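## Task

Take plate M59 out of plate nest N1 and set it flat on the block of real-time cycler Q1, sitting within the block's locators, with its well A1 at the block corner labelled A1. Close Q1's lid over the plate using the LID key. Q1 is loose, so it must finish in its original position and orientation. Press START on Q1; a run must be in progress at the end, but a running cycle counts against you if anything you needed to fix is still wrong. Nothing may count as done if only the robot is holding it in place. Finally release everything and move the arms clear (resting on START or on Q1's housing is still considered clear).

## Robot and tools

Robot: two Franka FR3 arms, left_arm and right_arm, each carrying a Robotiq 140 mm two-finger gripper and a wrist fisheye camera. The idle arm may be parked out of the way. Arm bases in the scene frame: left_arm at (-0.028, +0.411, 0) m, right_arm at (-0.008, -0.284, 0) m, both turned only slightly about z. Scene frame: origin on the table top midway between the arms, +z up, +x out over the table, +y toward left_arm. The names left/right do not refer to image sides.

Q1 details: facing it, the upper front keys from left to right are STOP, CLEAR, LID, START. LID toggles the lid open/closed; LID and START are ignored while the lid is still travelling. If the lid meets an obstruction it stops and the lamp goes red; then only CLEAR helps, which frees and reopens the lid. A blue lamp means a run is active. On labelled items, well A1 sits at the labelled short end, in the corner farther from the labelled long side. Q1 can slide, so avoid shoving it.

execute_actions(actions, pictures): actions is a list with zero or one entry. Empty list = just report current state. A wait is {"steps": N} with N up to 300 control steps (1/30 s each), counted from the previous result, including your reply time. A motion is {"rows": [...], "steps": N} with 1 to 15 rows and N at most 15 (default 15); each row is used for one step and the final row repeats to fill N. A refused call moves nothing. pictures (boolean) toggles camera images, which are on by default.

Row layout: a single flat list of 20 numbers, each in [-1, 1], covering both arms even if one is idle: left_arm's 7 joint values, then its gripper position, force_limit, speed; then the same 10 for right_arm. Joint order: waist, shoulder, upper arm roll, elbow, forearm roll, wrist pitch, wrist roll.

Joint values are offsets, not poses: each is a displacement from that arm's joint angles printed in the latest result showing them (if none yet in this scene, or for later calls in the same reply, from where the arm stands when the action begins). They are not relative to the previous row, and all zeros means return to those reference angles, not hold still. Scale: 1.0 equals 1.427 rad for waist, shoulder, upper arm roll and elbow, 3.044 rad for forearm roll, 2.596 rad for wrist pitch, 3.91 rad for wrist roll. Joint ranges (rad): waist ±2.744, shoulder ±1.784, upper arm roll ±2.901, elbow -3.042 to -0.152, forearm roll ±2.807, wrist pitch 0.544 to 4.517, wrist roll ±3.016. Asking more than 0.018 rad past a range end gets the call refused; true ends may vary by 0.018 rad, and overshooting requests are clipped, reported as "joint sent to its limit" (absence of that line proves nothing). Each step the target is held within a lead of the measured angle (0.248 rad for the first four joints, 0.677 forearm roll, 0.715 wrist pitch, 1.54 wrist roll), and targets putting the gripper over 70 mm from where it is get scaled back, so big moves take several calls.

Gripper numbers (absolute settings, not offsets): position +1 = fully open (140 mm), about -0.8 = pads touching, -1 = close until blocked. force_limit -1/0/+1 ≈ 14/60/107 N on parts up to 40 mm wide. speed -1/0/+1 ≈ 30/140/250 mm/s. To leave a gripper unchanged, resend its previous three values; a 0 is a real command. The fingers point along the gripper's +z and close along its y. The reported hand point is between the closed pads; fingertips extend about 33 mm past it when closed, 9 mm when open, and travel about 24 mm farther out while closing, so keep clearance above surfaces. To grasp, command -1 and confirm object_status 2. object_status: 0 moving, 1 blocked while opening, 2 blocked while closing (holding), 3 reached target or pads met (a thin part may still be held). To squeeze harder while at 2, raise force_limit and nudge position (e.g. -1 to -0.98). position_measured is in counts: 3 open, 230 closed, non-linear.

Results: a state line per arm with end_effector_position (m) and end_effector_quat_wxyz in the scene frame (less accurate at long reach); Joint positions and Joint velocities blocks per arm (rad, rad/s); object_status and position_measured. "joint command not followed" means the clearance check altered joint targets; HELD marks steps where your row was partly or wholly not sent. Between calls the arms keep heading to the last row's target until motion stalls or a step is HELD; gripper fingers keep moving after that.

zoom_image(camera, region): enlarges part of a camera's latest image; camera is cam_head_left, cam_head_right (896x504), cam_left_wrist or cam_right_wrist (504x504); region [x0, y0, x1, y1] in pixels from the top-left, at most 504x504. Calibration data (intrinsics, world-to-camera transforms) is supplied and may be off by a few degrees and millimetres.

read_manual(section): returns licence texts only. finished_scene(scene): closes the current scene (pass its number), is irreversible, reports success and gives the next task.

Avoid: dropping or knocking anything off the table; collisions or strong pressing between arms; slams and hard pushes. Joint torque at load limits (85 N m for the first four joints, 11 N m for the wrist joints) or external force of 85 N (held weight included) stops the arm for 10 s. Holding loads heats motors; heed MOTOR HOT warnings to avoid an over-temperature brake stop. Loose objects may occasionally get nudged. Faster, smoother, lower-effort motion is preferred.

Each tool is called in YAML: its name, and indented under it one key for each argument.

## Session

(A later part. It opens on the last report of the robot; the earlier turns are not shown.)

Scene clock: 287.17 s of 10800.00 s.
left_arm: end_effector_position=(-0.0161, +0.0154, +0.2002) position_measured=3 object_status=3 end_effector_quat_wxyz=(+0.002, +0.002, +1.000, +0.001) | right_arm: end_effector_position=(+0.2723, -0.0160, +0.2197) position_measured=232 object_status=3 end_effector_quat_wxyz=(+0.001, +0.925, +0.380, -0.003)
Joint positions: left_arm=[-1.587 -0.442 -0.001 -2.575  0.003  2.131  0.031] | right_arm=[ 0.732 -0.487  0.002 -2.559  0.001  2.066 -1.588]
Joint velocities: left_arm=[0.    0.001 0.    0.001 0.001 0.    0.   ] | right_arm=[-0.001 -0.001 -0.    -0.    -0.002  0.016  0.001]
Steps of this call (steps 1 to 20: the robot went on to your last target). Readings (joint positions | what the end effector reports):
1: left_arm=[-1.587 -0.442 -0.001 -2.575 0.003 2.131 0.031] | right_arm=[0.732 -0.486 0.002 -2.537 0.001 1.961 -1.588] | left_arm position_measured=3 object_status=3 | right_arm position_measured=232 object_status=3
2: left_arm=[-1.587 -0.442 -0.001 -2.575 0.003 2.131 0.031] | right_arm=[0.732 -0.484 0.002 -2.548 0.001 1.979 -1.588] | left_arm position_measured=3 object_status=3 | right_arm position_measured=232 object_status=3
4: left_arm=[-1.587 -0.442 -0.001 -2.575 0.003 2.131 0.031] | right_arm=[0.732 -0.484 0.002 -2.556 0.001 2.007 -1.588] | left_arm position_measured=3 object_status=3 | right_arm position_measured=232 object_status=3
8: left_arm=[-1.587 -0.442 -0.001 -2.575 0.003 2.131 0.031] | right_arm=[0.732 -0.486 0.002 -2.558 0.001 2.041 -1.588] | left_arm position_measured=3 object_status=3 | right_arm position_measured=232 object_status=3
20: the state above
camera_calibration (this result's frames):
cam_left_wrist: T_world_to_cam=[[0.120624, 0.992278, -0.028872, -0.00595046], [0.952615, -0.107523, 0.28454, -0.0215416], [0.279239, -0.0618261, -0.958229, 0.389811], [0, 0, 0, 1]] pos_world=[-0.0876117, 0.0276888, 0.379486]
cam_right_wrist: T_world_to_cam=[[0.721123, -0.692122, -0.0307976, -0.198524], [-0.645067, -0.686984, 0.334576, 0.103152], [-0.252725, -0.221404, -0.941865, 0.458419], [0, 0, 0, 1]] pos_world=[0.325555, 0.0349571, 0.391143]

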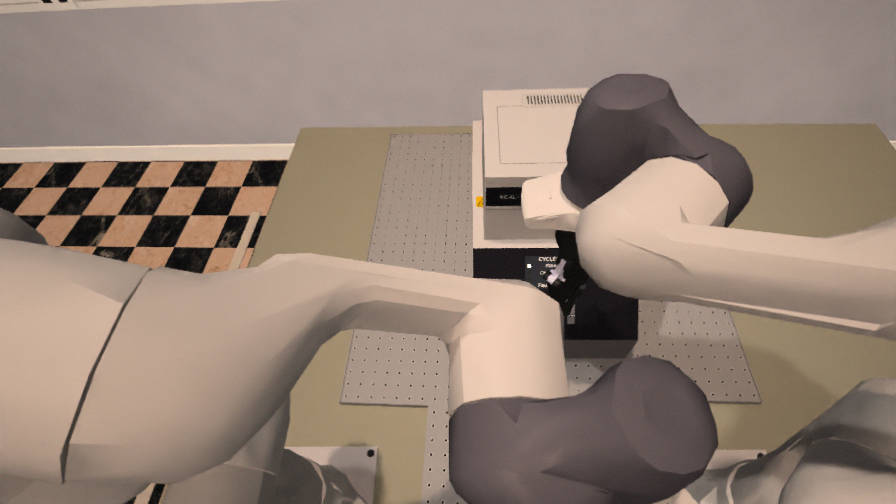

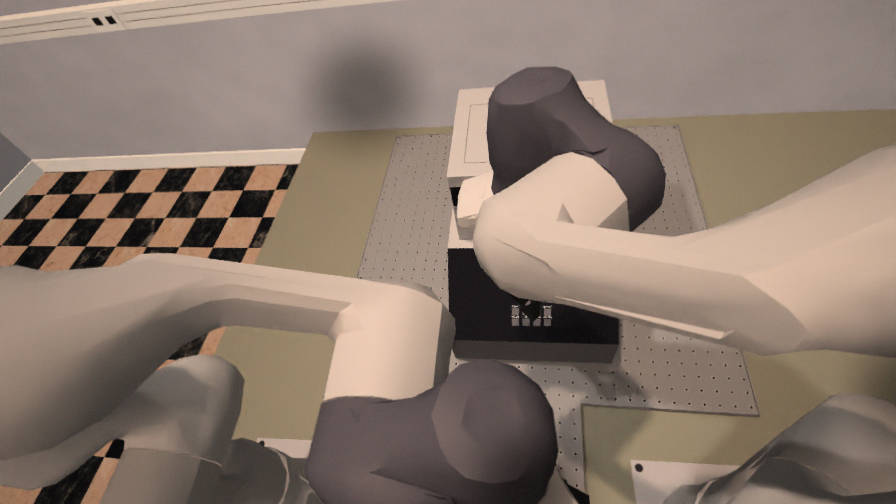

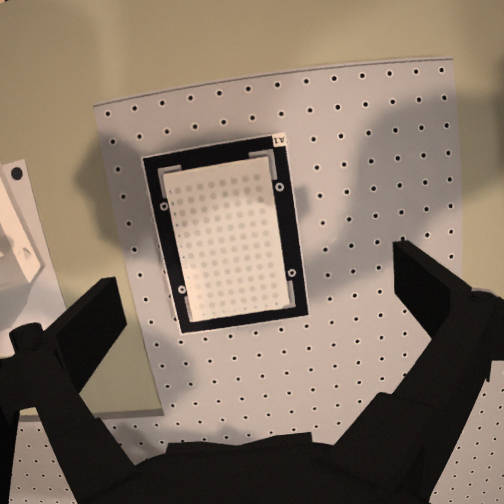

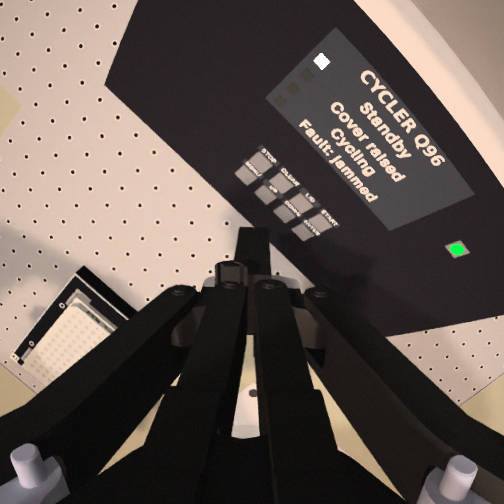

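execute_actions:
  actions:
    - {"rows": [[0.0003,0.0039,0.0007,-0.0006,-0.002,0.0095,-0.0003,0.55,-0.5,0, -0.0012,0.0011,-0.0014,-0.0014,0,0.0053,-0.0018,-1,-0.5,0],[0.0012,0.0146,0.0007,-0.0023,-0.002,0.0197,-0.0003,0.55,-0.5,0, -0.0044,0.004,-0.0014,-0.0052,0,0.0111,-0.0038,-1,-0.5,0],[0.0026,0.0304,0.0007,-0.0047,-0.002,0.0321,-0.0003,0.55,-0.5,0, -0.0092,0.0082,-0.0014,-0.0108,0,0.0181,-0.0062,-1,-0.5,0],[0.0042,0.0495,0.0007,-0.0076,-0.002,0.0456,-0.0003,0.55,-0.5,0, -0.0149,0.0134,-0.0014,-0.0176,0,0.0257,-0.0088,-1,-0.5,0],[0.006,0.0704,0.0007,-0.0109,-0.002,0.0591,-0.0003,0.55,-0.5,0, -0.0212,0.019,-0.0014,-0.025,0,0.0332,-0.0114,-1,-0.5,0],[0.0077,0.0912,0.0007,-0.0141,-0.002,0.0715,-0.0003,0.55,-0.5,0, -0.0275,0.0246,-0.0014,-0.0324,0,0.0402,-0.0138,-1,-0.5,0],[0.0094,0.1103,0.0007,-0.017,-0.002,0.0817,-0.0003,0.55,-0.5,0, -0.0332,0.0298,-0.0014,-0.0392,0,0.046,-0.0157,-1,-0.5,0],[0.0107,0.1261,0.0007,-0.0194,-0.002,0.0886,-0.0003,0.55,-0.5,0, -0.038,0.0341,-0.0014,-0.0448,0,0.0499,-0.0171,-1,-0.5,0],[0.0116,0.1368,0.0007,-0.0211,-0.002,0.0912,-0.0003,0.55,-0.5,0, -0.0412,0.037,-0.0014,-0.0486,0,0.0513,-0.01755,-1,-0.5,0],[0.013,0.14075,0.0007,-0.0225,-0.002,0.0912,-0.0003,0.55,-0.5,0, -0.0424,0.038,-0.0014,-0.05,0,0.0513,-0.01755,-1,-0.5,0]], "steps": 15}
  pictures: false

execute_actions:
  actions:
    - {"steps": 18}

Scene clock: 407.67 s of 10800.00 s.
left_arm: end_effector_position=(-0.0095, +0.0012, +0.1215) position_measured=59 object_status=3 end_effector_quat_wxyz=(-0.000, -0.007, +1.000, +0.016) | right_arm: end_effector_position=(+0.2857, -0.0348, +0.1772) position_measured=232 object_status=3 end_effector_quat_wxyz=(+0.002, +0.928, +0.373, -0.008)
Joint positions: left_arm=[-1.57  -0.241 -0.001 -2.609  0.001  2.336  0.031] | right_arm=[ 0.674 -0.433  0.    -2.628  0.001  2.179 -1.633]
Joint velocities: left_arm=[ 0.004 -0.     0.     0.001 -0.001  0.17   0.001] | right_arm=[-0.011 -0.001 -0.    -0.001  0.001  0.095 -0.063]
Steps of this call (steps 1 to 15: the robot went on to your last target; steps 16 to 90: nothing new was sent; then 117.00 s passed at rest; steps 91 to 105: all 15 steps of this action). Readings (joint positions | what the end effector reports):
91: left_arm=[-1.587 -0.441 -0.001 -2.575 0.003 2.135 0.031] | right_arm=[0.732 -0.487 0.002 -2.559 0.001 2.069 -1.588] | left_arm position_measured=3 object_status=0 | right_arm position_measured=232 object_status=3
92: left_arm=[-1.587 -0.438 -0.001 -2.575 0.002 2.142 0.031] | right_arm=[0.731 -0.486 0.002 -2.560 0.001 2.073 -1.589] | left_arm position_measured=10 object_status=0 | right_arm position_measured=232 object_status=3
94: left_arm=[-1.585 -0.416 -0.001 -2.576 0.002 2.171 0.031] | right_arm=[0.724 -0.482 0.002 -2.567 0.001 2.089 -1.594] | left_arm position_measured=25 object_status=0 | right_arm position_measured=232 object_status=3
98: left_arm=[-1.578 -0.319 -0.001 -2.590 0.001 2.259 0.031] | right_arm=[0.695 -0.456 0.001 -2.601 0.001 2.136 -1.610] | left_arm position_measured=55 object_status=0 | right_arm position_measured=232 object_status=3
105: the state above

Scene clock: 408.27 s of 10800.00 s.
left_arm: end_effector_position=(-0.0090, -0.0076, +0.1238) position_measured=59 object_status=3 end_effector_quat_wxyz=(+0.000, -0.007, +1.000, +0.002) | right_arm: end_effector_position=(+0.2896, -0.0319, +0.1785) position_measured=232 object_status=3 end_effector_quat_wxyz=(-0.000, +0.925, +0.380, -0.000)
Joint positions: left_arm=[-1.57  -0.241 -0.001 -2.608  0.001  2.364  0.031] | right_arm=[ 0.673 -0.433  0.    -2.628  0.001  2.194 -1.649]
Joint velocities: left_arm=[-0.001  0.     0.    -0.     0.     0.004  0.001] | right_arm=[-0.002  0.001 -0.001  0.    -0.     0.004 -0.009]
Steps of this call (steps 1 to 18: the robot went on to your last target). Readings (joint positions | what the end effector reports):
1: left_arm=[-1.570 -0.241 -0.001 -2.609 0.001 2.341 0.031] | right_arm=[0.673 -0.433 0.000 -2.628 0.001 2.182 -1.635] | left_arm position_measured=59 object_status=3 | right_arm position_measured=232 object_status=3
2: left_arm=[-1.570 -0.241 -0.001 -2.608 0.001 2.345 0.031] | right_arm=[0.673 -0.433 0.000 -2.628 0.001 2.184 -1.636] | left_arm position_measured=59 object_status=3 | right_arm position_measured=232 object_status=3
4: left_arm=[-1.570 -0.241 -0.001 -2.608 0.001 2.352 0.031] | right_arm=[0.673 -0.433 0.000 -2.628 0.001 2.188 -1.639] | left_arm position_measured=59 object_status=3 | right_arm position_measured=232 object_status=3
8: left_arm=[-1.570 -0.241 -0.001 -2.608 0.001 2.359 0.031] | right_arm=[0.673 -0.433 0.000 -2.628 0.001 2.191 -1.644] | left_arm position_measured=59 object_status=3 | right_arm position_measured=232 object_status=3
18: the state above
camera_calibration (this result's frames):
cam_left_wrist: T_world_to_cam=[[0.102488, 0.994354, -0.0275112, 0.0134826], [0.955137, -0.090645, 0.28195, -0.00861819], [0.277864, -0.0551734, -0.959035, 0.313297], [0, 0, 0, 1]] pos_world=[-0.0802043, 0.00309798, 0.303263]
cam_right_wrist: T_world_to_cam=[[0.721626, -0.691579, -0.031209, -0.223337], [-0.645838, -0.688762, 0.329393, 0.118314], [-0.249297, -0.217543, -0.943677, 0.419864], [0, 0, 0, 1]] pos_world=[0.342248, 0.0183732, 0.350274]

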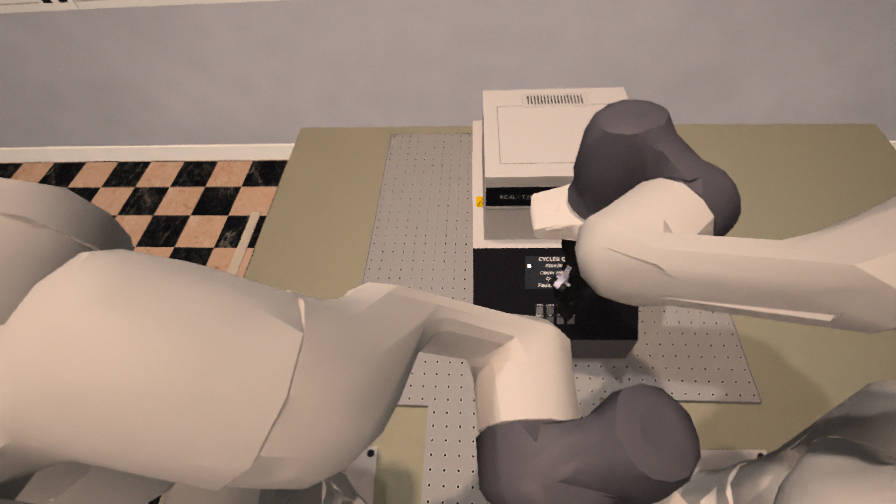

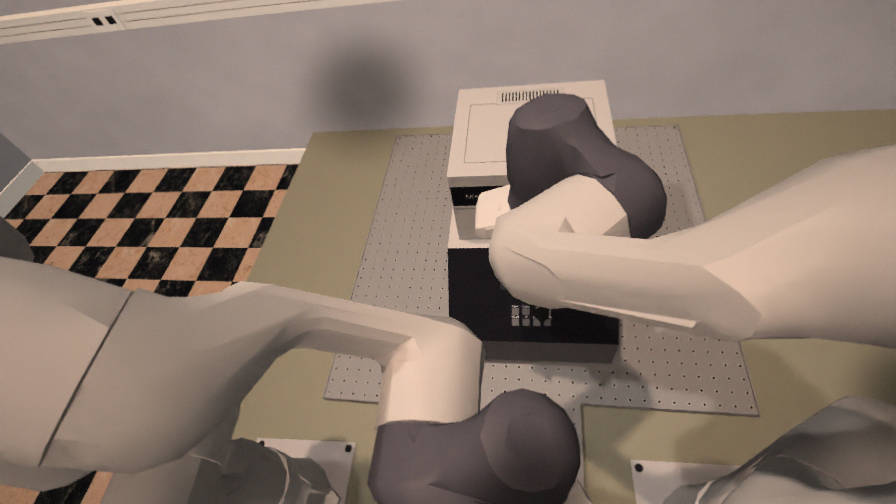

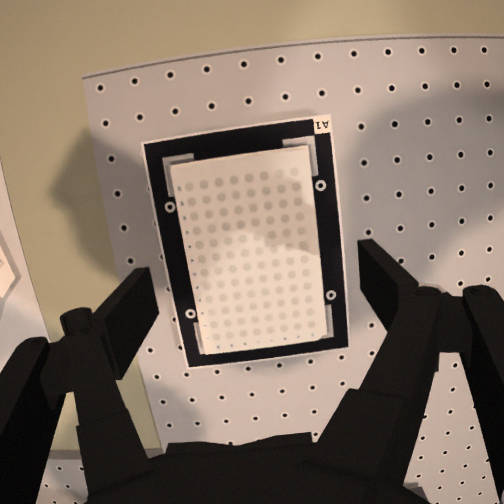

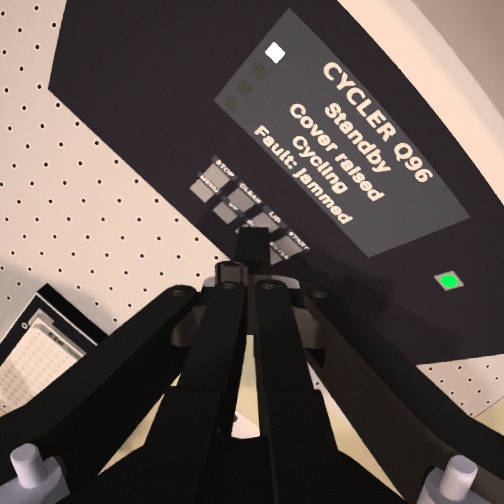

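zoom_image:
  camera: "cam_right_wrist"
  region: [185, 150, 315, 270]

zoom_image:
  camera: "cam_left_wrist"
  region: [155, 125, 335, 245]

zoom_image:
  camera: "cam_left_wrist"
  region: [175, 250, 355, 370]

Region (185, 150, 315, 270) of cam_right_wrist's 504x504 image, scaled by 3.877, with more detail than that image has; it fills the top 465 rows of this view, and the rest is white.

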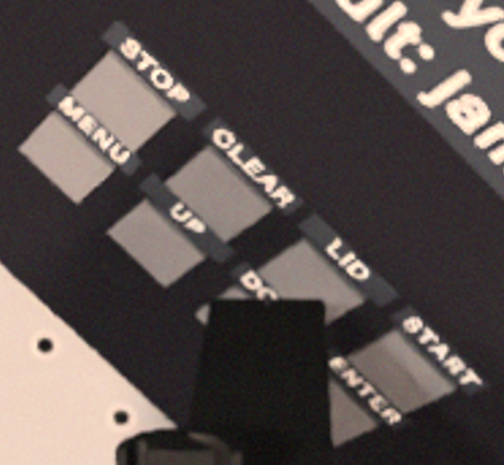

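Region (155, 125, 335, 245) of cam_left_wrist's 504x504 image, scaled by 2.800, with more detail than that image has.

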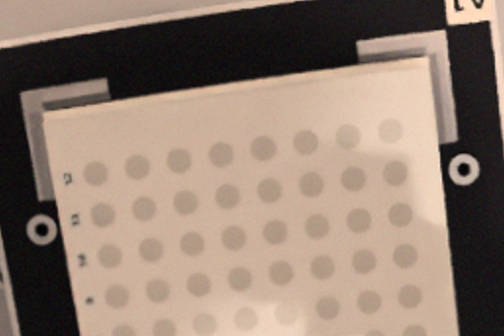

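Region (175, 250, 355, 370) of cam_left_wrist's 504x504 image, scaled by 2.800, with more detail than that image has.

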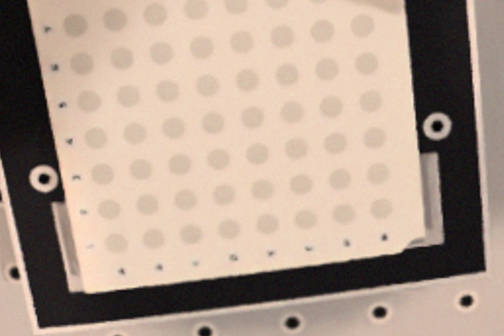

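execute_actions:
  actions:
    - {"rows": [[0.0005,0.001,0,-0.0003,0,0.006,0,0.55,-0.5,0, 0.0003,0.0001,0,-0.0002,0,0.0013,0,-1,-0.5,0],[0.001,0.0037,0,-0.0012,0,0.0102,0,0.55,-0.5,0, 0.0006,0.0004,0,-0.0007,0,0.0023,0,-1,-0.5,0],[0.0015,0.0079,0,-0.0026,0,0.015,0,0.55,-0.5,0, 0.001,0.0008,0,-0.0014,0,0.0034,0,-1,-0.5,0],[0.002,0.0133,0,-0.0044,0,0.0204,0,0.55,-0.5,0, 0.0014,0.0014,0,-0.0024,0,0.0046,0,-1,-0.5,0],[0.0025,0.0197,0,-0.0065,0,0.0261,0,0.55,-0.5,0, 0.0018,0.002,0,-0.0035,0,0.0058,0,-1,-0.5,0],[0.0025,0.0267,0,-0.0089,0,0.0318,0,0.55,-0.5,0, 0.0022,0.0028,0,-0.0048,0,0.0071,0,-1,-0.5,0],[0.0025,0.0342,0,-0.0113,0,0.0375,0,0.55,-0.5,0, 0.0025,0.0035,0,-0.0061,0,0.0084,0,-1,-0.5,0],[0.0025,0.0418,0,-0.0138,0,0.0429,0,0.55,-0.5,0, 0.0028,0.0043,0,-0.0075,0,0.0096,0,-1,-0.5,0],[0.0025,0.0492,0,-0.0163,0,0.0478,0,0.55,-0.5,0, 0.0028,0.0051,0,-0.0088,0,0.0107,0,-1,-0.5,0],[0.0025,0.0563,0,-0.0186,0,0.0519,0,0.55,-0.5,0, 0.0028,0.0058,0,-0.0101,0,0.0116,0,-1,-0.5,0],[0.0025,0.0627,0,-0.0207,0,0.0551,0,0.55,-0.5,0, 0.0028,0.0065,0,-0.0112,0,0.0123,0,-1,-0.5,0],[0.0025,0.0681,0,-0.0225,0,0.0572,0,0.55,-0.5,0, 0.0028,0.007,0,-0.0122,0,0.0128,0,-1,-0.5,0],[0.0025,0.0723,0,-0.0239,0,0.0579,0,0.55,-0.5,0, 0.0028,0.0075,0,-0.0129,0,0.01294,0,-1,-0.5,0],[0.0025,0.075,0,-0.0248,0,0.0579,0,0.55,-0.5,0, 0.0028,0.0078,0,-0.0134,0,0.01294,0,-1,-0.5,0],[0.0025,0.076,0,-0.0252,0,0.0579,0,0.55,-0.5,0, 0.0028,0.00785,0,-0.0136,0,0.01294,0,-1,-0.5,0]], "steps": 15}
  pictures: false

execute_actions:
  actions:
    - {"steps": 15}

Scene clock: 528.77 s of 10800.00 s.
left_arm: end_effector_position=(-0.0083, -0.0053, +0.0798) position_measured=59 object_status=3 end_effector_quat_wxyz=(+0.000, -0.008, +1.000, +0.007) | right_arm: end_effector_position=(+0.2879, -0.0321, +0.1703) position_measured=232 object_status=3 end_effector_quat_wxyz=(-0.000, +0.924, +0.383, -0.001)
Joint positions: left_arm=[-1.568 -0.142 -0.001 -2.641  0.001  2.484  0.031] | right_arm=[ 0.675 -0.425  0.    -2.644  0.001  2.218 -1.652]
Joint velocities: left_arm=[-0.     0.155 -0.001 -0.061 -0.     0.146 -0.002] | right_arm=[ 0.001  0.019 -0.001 -0.027 -0.     0.03   0.   ]
Steps of this call (steps 1 to 15: the robot went on to your last target; steps 16 to 90: nothing new was sent; then 117.00 s passed at rest; steps 91 to 105: all 15 steps of this action). Readings (joint positions | what the end effector reports):
91: left_arm=[-1.570 -0.241 -0.001 -2.608 0.001 2.366 0.031] | right_arm=[0.673 -0.433 0.000 -2.628 0.001 2.195 -1.652] | left_arm position_measured=59 object_status=3 | right_arm position_measured=232 object_status=3
92: left_arm=[-1.570 -0.240 -0.001 -2.608 0.001 2.370 0.031] | right_arm=[0.673 -0.433 0.000 -2.628 0.001 2.195 -1.652] | left_arm position_measured=59 object_status=3 | right_arm position_measured=232 object_status=3
94: left_arm=[-1.570 -0.235 -0.001 -2.609 0.001 2.382 0.031] | right_arm=[0.673 -0.433 0.000 -2.628 0.001 2.197 -1.652] | left_arm position_measured=59 object_status=3 | right_arm position_measured=232 object_status=3
98: left_arm=[-1.568 -0.205 -0.001 -2.618 0.001 2.421 0.031] | right_arm=[0.675 -0.432 0.000 -2.633 0.001 2.204 -1.652] | left_arm position_measured=59 object_status=3 | right_arm position_measured=232 object_status=3
105: the state above

Scene clock: 529.27 s of 10800.00 s.
left_arm: end_effector_position=(-0.0081, -0.0093, +0.0774) position_measured=59 object_status=3 end_effector_quat_wxyz=(+0.000, -0.008, +1.000, +0.001) | right_arm: end_effector_position=(+0.2885, -0.0315, +0.1697) position_measured=232 object_status=3 end_effector_quat_wxyz=(-0.001, +0.924, +0.383, +0.001)
Joint positions: left_arm=[-1.568 -0.134 -0.001 -2.644  0.001  2.509  0.031] | right_arm=[ 0.676 -0.424  0.    -2.645  0.001  2.223 -1.652]
Joint velocities: left_arm=[-0.002  0.001  0.001 -0.     0.     0.008 -0.001] | right_arm=[-0.    -0.     0.001 -0.     0.     0.002 -0.001]
Steps of this call (steps 1 to 15: the robot went on to your last target). Readings (joint positions | what the end effector reports):
1: left_arm=[-1.568 -0.138 -0.001 -2.642 0.001 2.488 0.031] | right_arm=[0.675 -0.424 0.000 -2.644 0.001 2.219 -1.652] | left_arm position_measured=59 object_status=3 | right_arm position_measured=232 object_status=3
2: left_arm=[-1.568 -0.135 -0.001 -2.643 0.001 2.492 0.031] | right_arm=[0.676 -0.424 0.000 -2.645 0.001 2.219 -1.652] | left_arm position_measured=59 object_status=3 | right_arm position_measured=232 object_status=3
4: left_arm=[-1.568 -0.134 -0.001 -2.644 0.001 2.498 0.031] | right_arm=[0.676 -0.424 0.000 -2.645 0.001 2.221 -1.652] | left_arm position_measured=59 object_status=3 | right_arm position_measured=232 object_status=3
8: left_arm=[-1.568 -0.134 -0.001 -2.644 0.001 2.505 0.031] | right_arm=[0.676 -0.424 0.000 -2.645 0.001 2.222 -1.652] | left_arm position_measured=59 object_status=3 | right_arm position_measured=232 object_status=3
15: the state above
camera_calibration (this result's frames):
cam_left_wrist: T_world_to_cam=[[0.100601, 0.994461, -0.0304461, 0.0140312], [0.955337, -0.0880064, 0.282111, 0.003526], [0.277869, -0.057467, -0.958899, 0.26844], [0, 0, 0, 1]] pos_world=[-0.0793712, 0.00178327, 0.256839]
cam_right_wrist: T_world_to_cam=[[0.725226, -0.687815, -0.0309455, -0.223566], [-0.642863, -0.692554, 0.327255, 0.120134], [-0.246522, -0.21744, -0.944429, 0.410729], [0, 0, 0, 1]] pos_world=[0.340619, 0.0187366, 0.341671]

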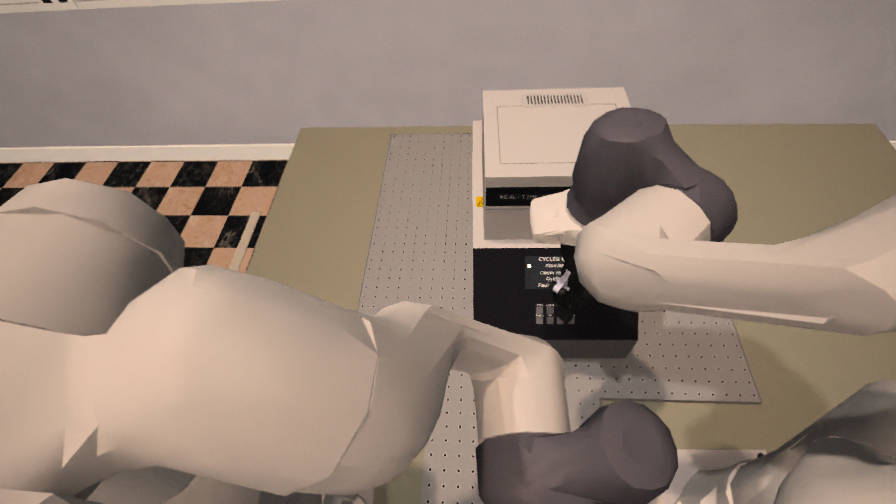

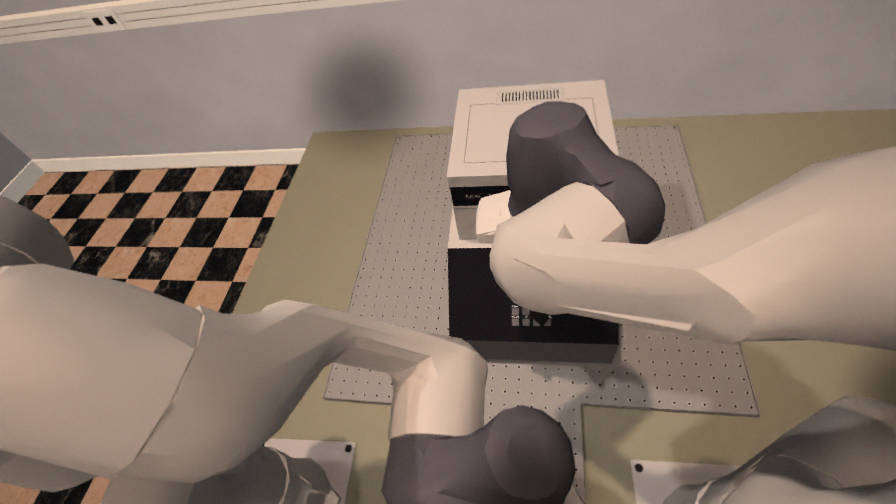

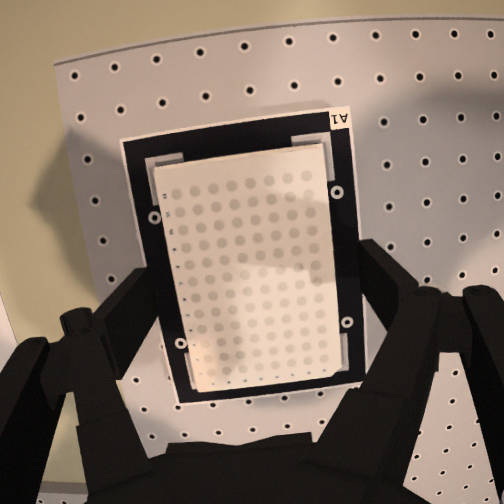

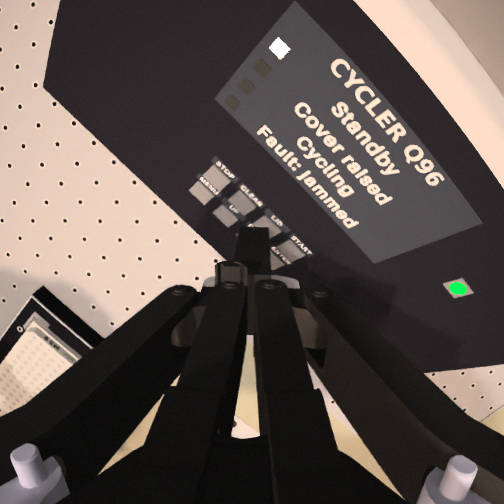

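execute_actions:
  actions: []

Scene clock: 559.17 s of 10800.00 s.
left_arm: end_effector_position=(-0.0081, -0.0098, +0.0775) position_measured=59 object_status=3 end_effector_quat_wxyz=(+0.000, -0.008, +1.000, -0.000) | right_arm: end_effector_position=(+0.2886, -0.0315, +0.1697) position_measured=232 object_status=3 end_effector_quat_wxyz=(-0.001, +0.924, +0.383, +0.001)
Joint positions: left_arm=[-1.568 -0.134 -0.001 -2.644  0.001  2.51   0.031] | right_arm=[ 0.676 -0.424  0.    -2.645  0.001  2.223 -1.652]
Joint velocities: left_arm=[ 0.001  0.001  0.001 -0.001 -0.    -0.    -0.   ] | right_arm=[ 0.     0.    -0.001  0.002 -0.001 -0.    -0.   ]
Steps of this call (steps 1 to 15: the robot went on to your last target; steps 16 to 90: nothing new was sent; then 26.90 s passed at rest). Readings (joint positions | what the end effector reports):
1: left_arm=[-1.568 -0.134 -0.001 -2.644 0.001 2.509 0.031] | right_arm=[0.676 -0.424 0.000 -2.645 0.001 2.223 -1.652] | left_arm position_measured=59 object_status=3 | right_arm position_measured=232 object_status=3
2: left_arm=[-1.568 -0.134 -0.001 -2.644 0.001 2.509 0.031] | right_arm=[0.676 -0.424 0.000 -2.645 0.001 2.223 -1.652] | left_arm position_measured=59 object_status=3 | right_arm position_measured=232 object_status=3
4: left_arm=[-1.568 -0.134 -0.001 -2.644 0.001 2.510 0.031] | right_arm=[0.676 -0.424 0.000 -2.645 0.001 2.223 -1.652] | left_arm position_measured=59 object_status=3 | right_arm position_measured=232 object_status=3
8: left_arm=[-1.568 -0.134 -0.001 -2.644 0.001 2.510 0.031] | right_arm=[0.676 -0.424 0.000 -2.645 0.001 2.223 -1.652] | left_arm position_measured=59 object_status=3 | right_arm position_measured=232 object_status=3
90: the state above
All arms were judged still, so your last target was given up. Only a new action makes them travel on or press farther. Fingers that are still opening or closing keep moving.
camera_calibration (this result's frames):
cam_left_wrist: T_world_to_cam=[[0.100571, 0.994419, -0.0318827, 0.0146012], [0.95532, -0.0875654, 0.282304, 0.00340599], [0.277936, -0.0588497, -0.958795, 0.268499], [0, 0, 0, 1]] pos_world=[-0.079348, 0.00157964, 0.25694]
cam_right_wrist: T_world_to_cam=[[0.725281, -0.687759, -0.0309241, -0.223561], [-0.642863, -0.692642, 0.327067, 0.120225], [-0.246363, -0.217336, -0.944495, 0.410664], [0, 0, 0, 1]] pos_world=[0.340605, 0.0187685, 0.341635]

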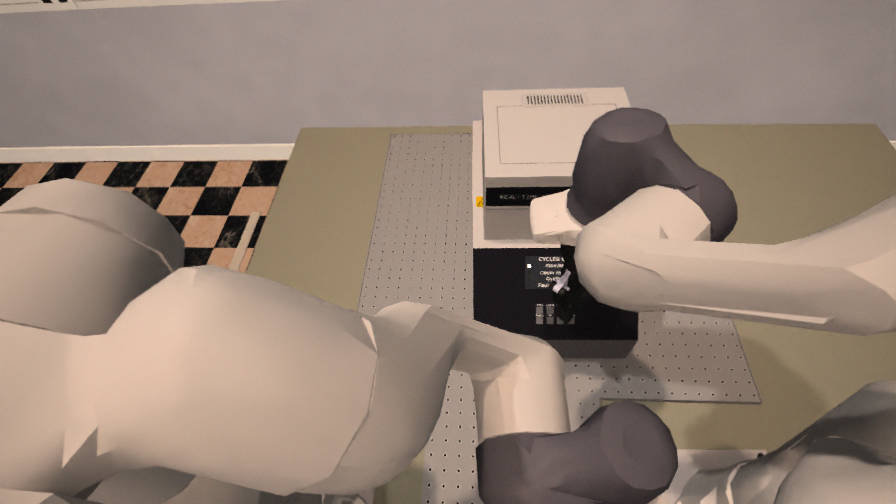

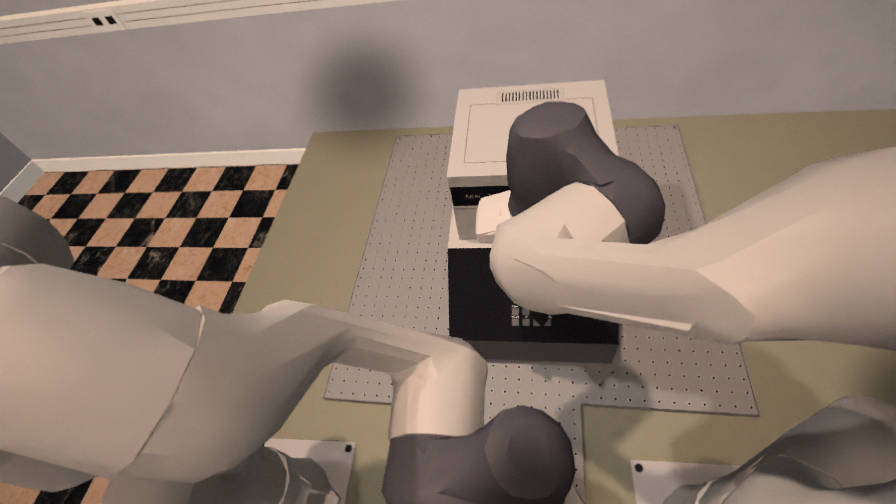

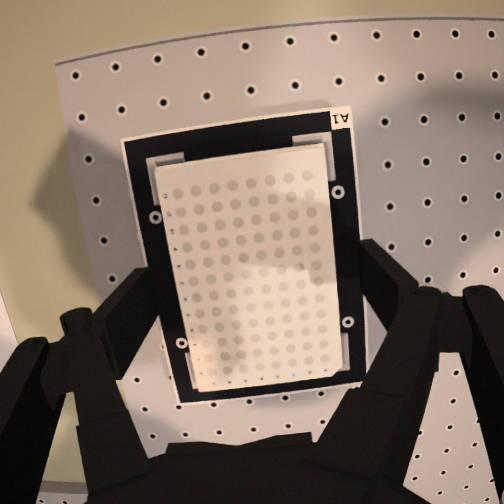

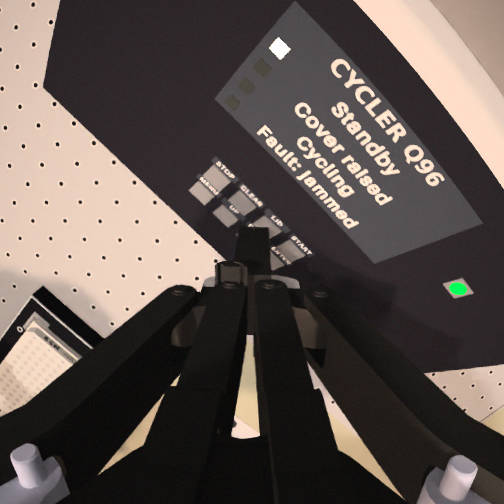

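zoom_image:
  camera: "cam_left_wrist"
  region: [100, 100, 400, 420]

zoom_image:
  camera: "cam_right_wrist"
  region: [170, 140, 340, 300]

Region (100, 100, 400, 420) of cam_left_wrist's 504x504 image, scaled by 1.575, with more detail than that image has; it fills the left 472 columns of this view, and the rest is white.

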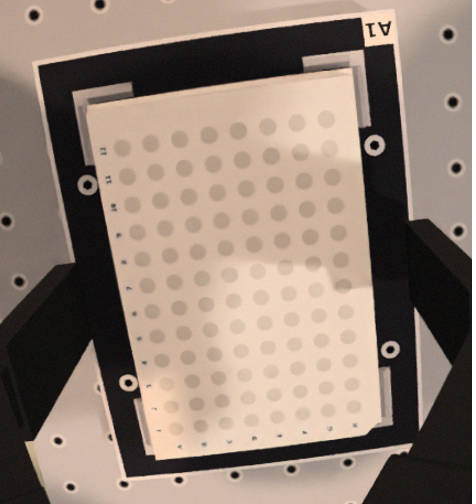

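Region (170, 140, 340, 300) of cam_right_wrist's 504x504 image, scaled by 2.965, with more detail than that image has; it fills the top 474 rows of this view, and the rest is white.

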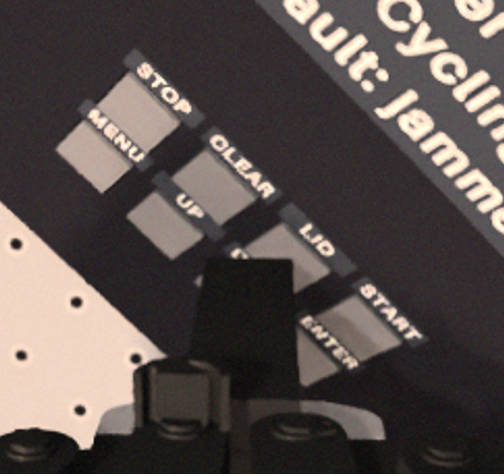

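execute_actions:
  actions:
    - {"rows":[[0,0,0,0,0,0,0,-1,-0.4,-0.7, 0,0.0006,0,-0.0005,0,0.001,0,-1,-0.5,0],[0,0,0,0,0,0,0,-1,-0.4,-0.7, 0,0.0012,0,-0.0011,0,0.002,0,-1,-0.5,0],[0,0,0,0,0,0,0,-1,-0.4,-0.7, 0,0.0018,0,-0.0016,0,0.003,0,-1,-0.5,0],[0,0,0,0,0,0,0,-1,-0.4,-0.7, 0,0.0024,0,-0.0022,0,0.0038,0,-1,-0.5,0],[0,0,0,0,0,0,0,-1,-0.4,-0.7, 0,0.003,0,-0.0028,0,0.0044,0,-1,-0.5,0],[0,0,0,0,0,0,0,-1,-0.4,-0.7, 0,0.0036,0,-0.0034,0,0.0046,0,-1,-0.5,0],[0,0,0,0,0,0,0,-1,-0.4,-0.7, 0,0.0042,0,-0.004,0,0.0048,0,-1,-0.5,0],[0,0,0,0,0,0,0,-1,-0.4,-0.7, 0,0.0046,0,-0.0044,0,0.0048,0,-1,-0.5,0]],"steps":15}

Scene clock: 612.63 s of 10800.00 s.
left_arm: end_effector_position=(-0.0081, -0.0102, +0.0782) position_measured=106 object_status=0 end_effector_quat_wxyz=(+0.000, -0.008, +1.000, -0.001) | right_arm: end_effector_position=(+0.2885, -0.0315, +0.1675) position_measured=232 object_status=3 end_effector_quat_wxyz=(-0.001, +0.924, +0.383, +0.001)
Joint positions: left_arm=[-1.568 -0.135 -0.001 -2.643  0.001  2.51   0.031] | right_arm=[ 0.676 -0.421  0.    -2.649  0.001  2.23  -1.652]
Joint velocities: left_arm=[-0.    -0.     0.001 -0.001  0.     0.001  0.001] | right_arm=[0.    0.001 0.    0.    0.    0.002 0.   ]
Steps of this call (steps 1 to 90: nothing new was sent; then 49.97 s passed at rest; steps 91 to 105: all 15 steps of this action). Readings (joint positions | what the end effector reports):
91: left_arm=[-1.568 -0.134 -0.001 -2.644 0.001 2.510 0.031] | right_arm=[0.676 -0.424 0.000 -2.645 0.001 2.223 -1.652] | left_arm position_measured=59 object_status=0 | right_arm position_measured=232 object_status=3
92: left_arm=[-1.568 -0.134 -0.001 -2.644 0.001 2.510 0.031] | right_arm=[0.676 -0.424 0.000 -2.645 0.001 2.223 -1.652] | left_arm position_measured=62 object_status=0 | right_arm position_measured=232 object_status=3
94: left_arm=[-1.568 -0.134 -0.001 -2.644 0.001 2.510 0.031] | right_arm=[0.676 -0.424 0.000 -2.646 0.001 2.225 -1.652] | left_arm position_measured=69 object_status=0 | right_arm position_measured=232 object_status=3
98: left_arm=[-1.568 -0.134 -0.001 -2.644 0.001 2.510 0.031] | right_arm=[0.676 -0.421 0.000 -2.648 0.001 2.228 -1.652] | left_arm position_measured=83 object_status=0 | right_arm position_measured=232 object_status=3
105: the state above
camera_calibration (this result's frames):
cam_left_wrist: T_world_to_cam=[[0.100559, 0.994378, -0.0331608, 0.0151355], [0.955304, -0.0871871, 0.282477, 0.00315645], [0.277998, -0.0600841, -0.958701, 0.269052], [0, 0, 0, 1]] pos_world=[-0.0793331, 0.00139054, 0.25755]
cam_right_wrist: T_world_to_cam=[[0.72529, -0.687747, -0.0309415, -0.223611], [-0.642797, -0.69261, 0.327266, 0.120811], [-0.246507, -0.217474, -0.944425, 0.408597], [0, 0, 0, 1]] pos_world=[0.340562, 0.0187457, 0.339433]

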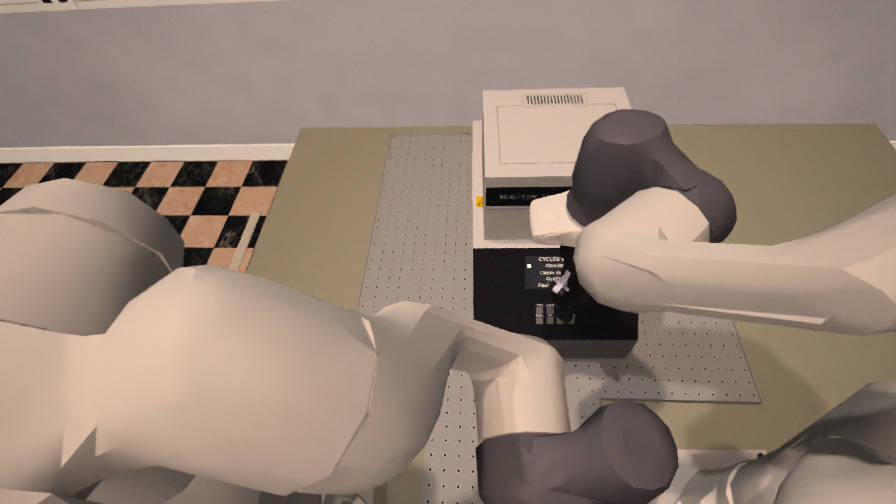

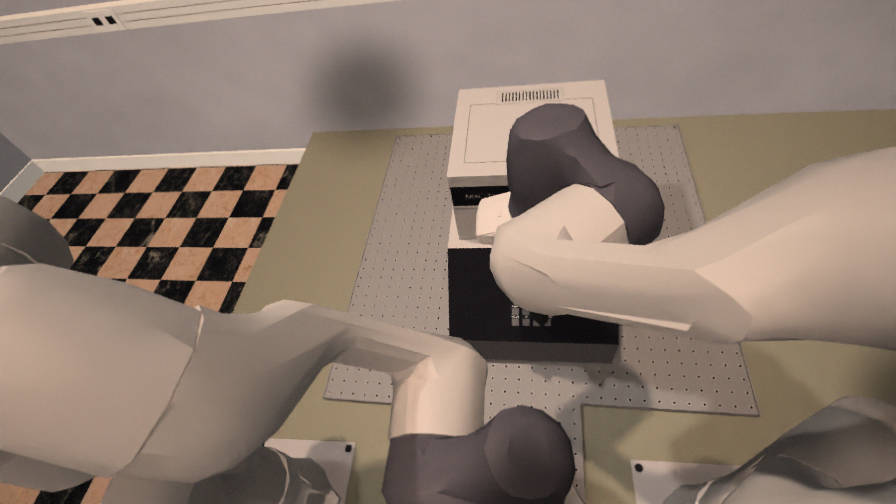

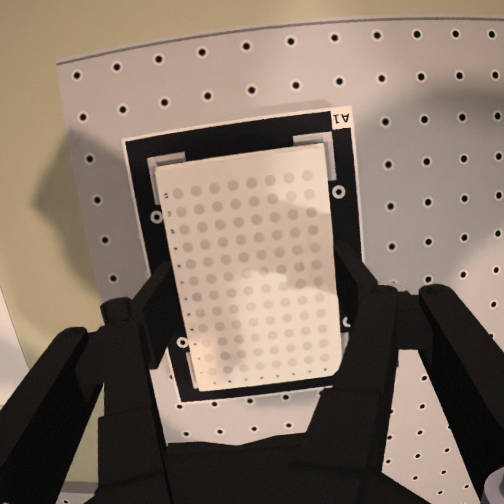

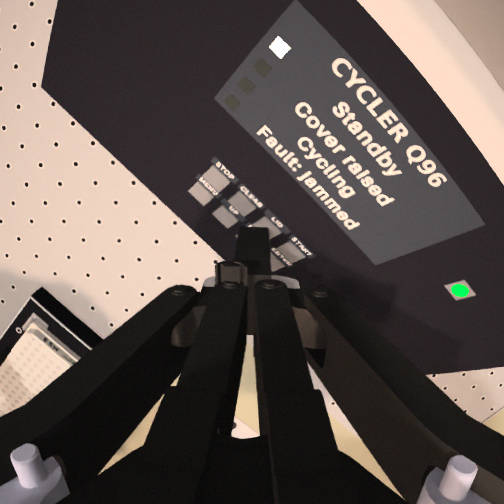

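execute_actions:
  actions:
    - {"rows":[[0,0,0,0,0,0,0,-1,-0.4,-0.7, 0,0.001,0,-0.0005,0,0.001,0,-1,-0.5,0],[0,0,0,0,0,0,0,-1,-0.4,-0.7, 0,0.0018,0,-0.0011,0,0.002,0,-1,-0.5,0],[0,0,0,0,0,0,0,-1,-0.4,-0.7, 0,0.0025,0,-0.0016,0,0.003,0,-1,-0.5,0],[0,0,0,0,0,0,0,-1,-0.4,-0.7, 0,0.0032,0,-0.0022,0,0.0038,0,-1,-0.5,0],[0,0,0,0,0,0,0,-1,-0.4,-0.7, 0,0.0038,0,-0.0028,0,0.0044,0,-1,-0.5,0],[0,0,0,0,0,0,0,-1,-0.4,-0.7, 0,0.0044,0,-0.0034,0,0.005,0,-1,-0.5,0],[0,0,0,0,0,0,0,-1,-0.4,-0.7, 0,0.005,0,-0.004,0,0.0054,0,-1,-0.5,0],[0,0,0,0,0,0,0,-1,-0.4,-0.7, 0,0.0055,0,-0.0046,0,0.0056,0,-1,-0.5,0]],"steps":15}

Scene clock: 619.73 s of 10800.00 s.
left_arm: end_effector_position=(-0.0081, -0.0102, +0.0782) position_measured=107 object_status=2 end_effector_quat_wxyz=(+0.000, -0.008, +1.000, -0.001) | right_arm: end_effector_position=(+0.2889, -0.0312, +0.1664) position_measured=232 object_status=3 end_effector_quat_wxyz=(-0.001, +0.924, +0.383, +0.001)
Joint positions: left_arm=[-1.568 -0.135 -0.001 -2.643  0.001  2.51   0.031] | right_arm=[ 0.676 -0.418  0.    -2.65   0.001  2.235 -1.652]
Joint velocities: left_arm=[-0.001 -0.001 -0.001 -0.001 -0.002  0.001  0.   ] | right_arm=[ 0.001  0.001 -0.     0.    -0.001  0.001  0.001]
Steps of this call (steps 1 to 15: the robot went on to your last target; steps 16 to 90: nothing new was sent; then 3.60 s passed at rest; steps 91 to 105: all 15 steps of this action). Readings (joint positions | what the end effector reports):
91: left_arm=[-1.568 -0.135 -0.001 -2.643 0.001 2.510 0.031] | right_arm=[0.676 -0.421 0.000 -2.649 0.001 2.230 -1.652] | left_arm position_measured=107 object_status=2 | right_arm position_measured=232 object_status=3
92: left_arm=[-1.568 -0.135 -0.001 -2.643 0.001 2.510 0.031] | right_arm=[0.676 -0.421 0.000 -2.649 0.001 2.230 -1.652] | left_arm position_measured=107 object_status=2 | right_arm position_measured=232 object_status=3
94: left_arm=[-1.568 -0.135 -0.001 -2.643 0.001 2.510 0.031] | right_arm=[0.676 -0.420 0.000 -2.649 0.001 2.231 -1.652] | left_arm position_measured=107 object_status=2 | right_arm position_measured=232 object_status=3
98: left_arm=[-1.568 -0.135 -0.001 -2.643 0.001 2.510 0.031] | right_arm=[0.676 -0.419 0.000 -2.650 0.001 2.234 -1.652] | left_arm position_measured=107 object_status=2 | right_arm position_measured=232 object_status=3
105: the state above
camera_calibration (this result's frames):
cam_left_wrist: T_world_to_cam=[[0.100559, 0.994379, -0.0331544, 0.0151328], [0.955304, -0.087189, 0.282476, 0.00315672], [0.277997, -0.0600779, -0.958701, 0.269052], [0, 0, 0, 1]] pos_world=[-0.0793331, 0.00139163, 0.257551]
cam_right_wrist: T_world_to_cam=[[0.72532, -0.687724, -0.0307883, -0.223731], [-0.64315, -0.692902, 0.325952, 0.121927], [-0.245498, -0.216618, -0.944885, 0.407532], [0, 0, 0, 1]] pos_world=[0.340742, 0.0188974, 0.33844]

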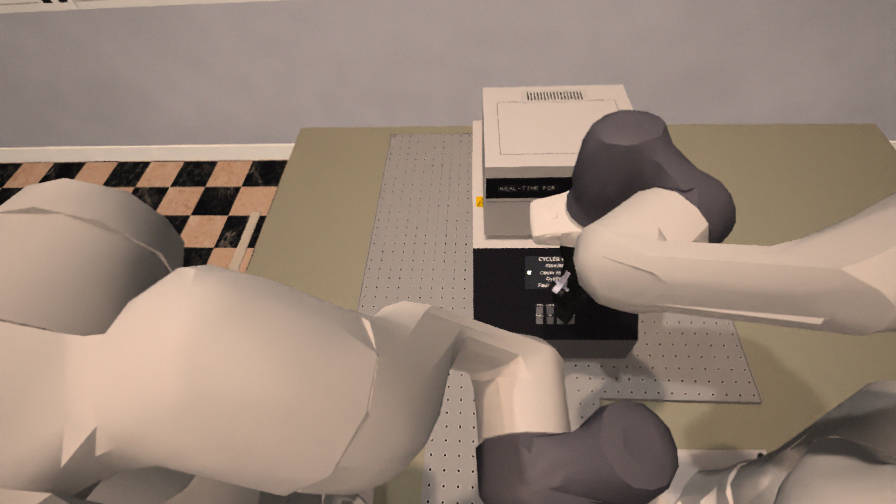

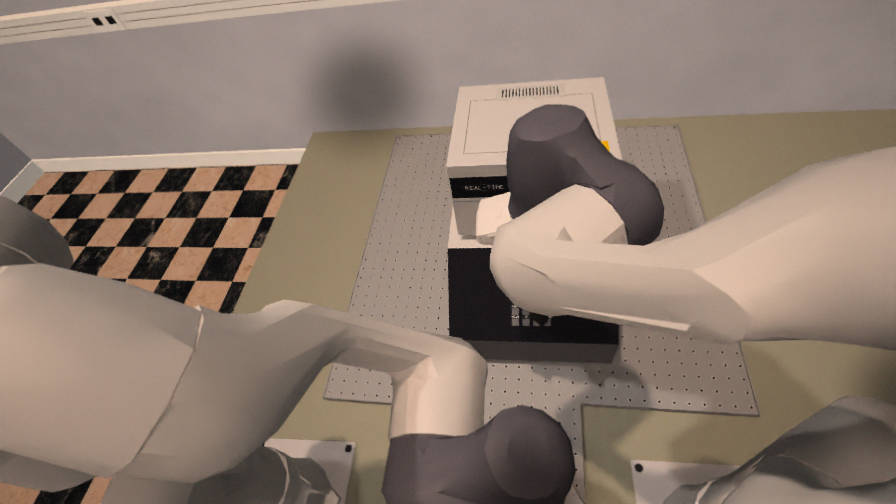

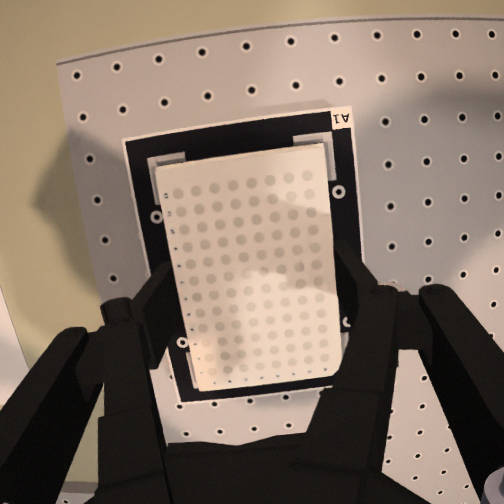

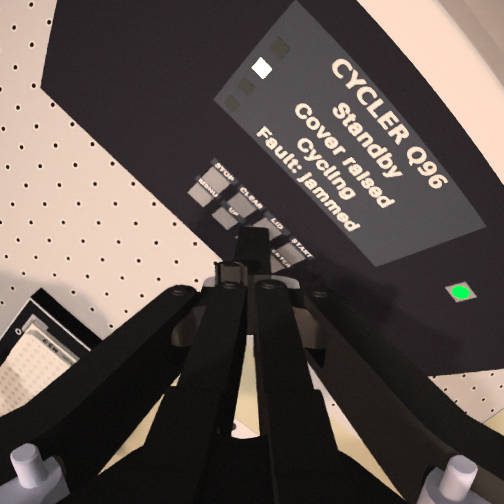

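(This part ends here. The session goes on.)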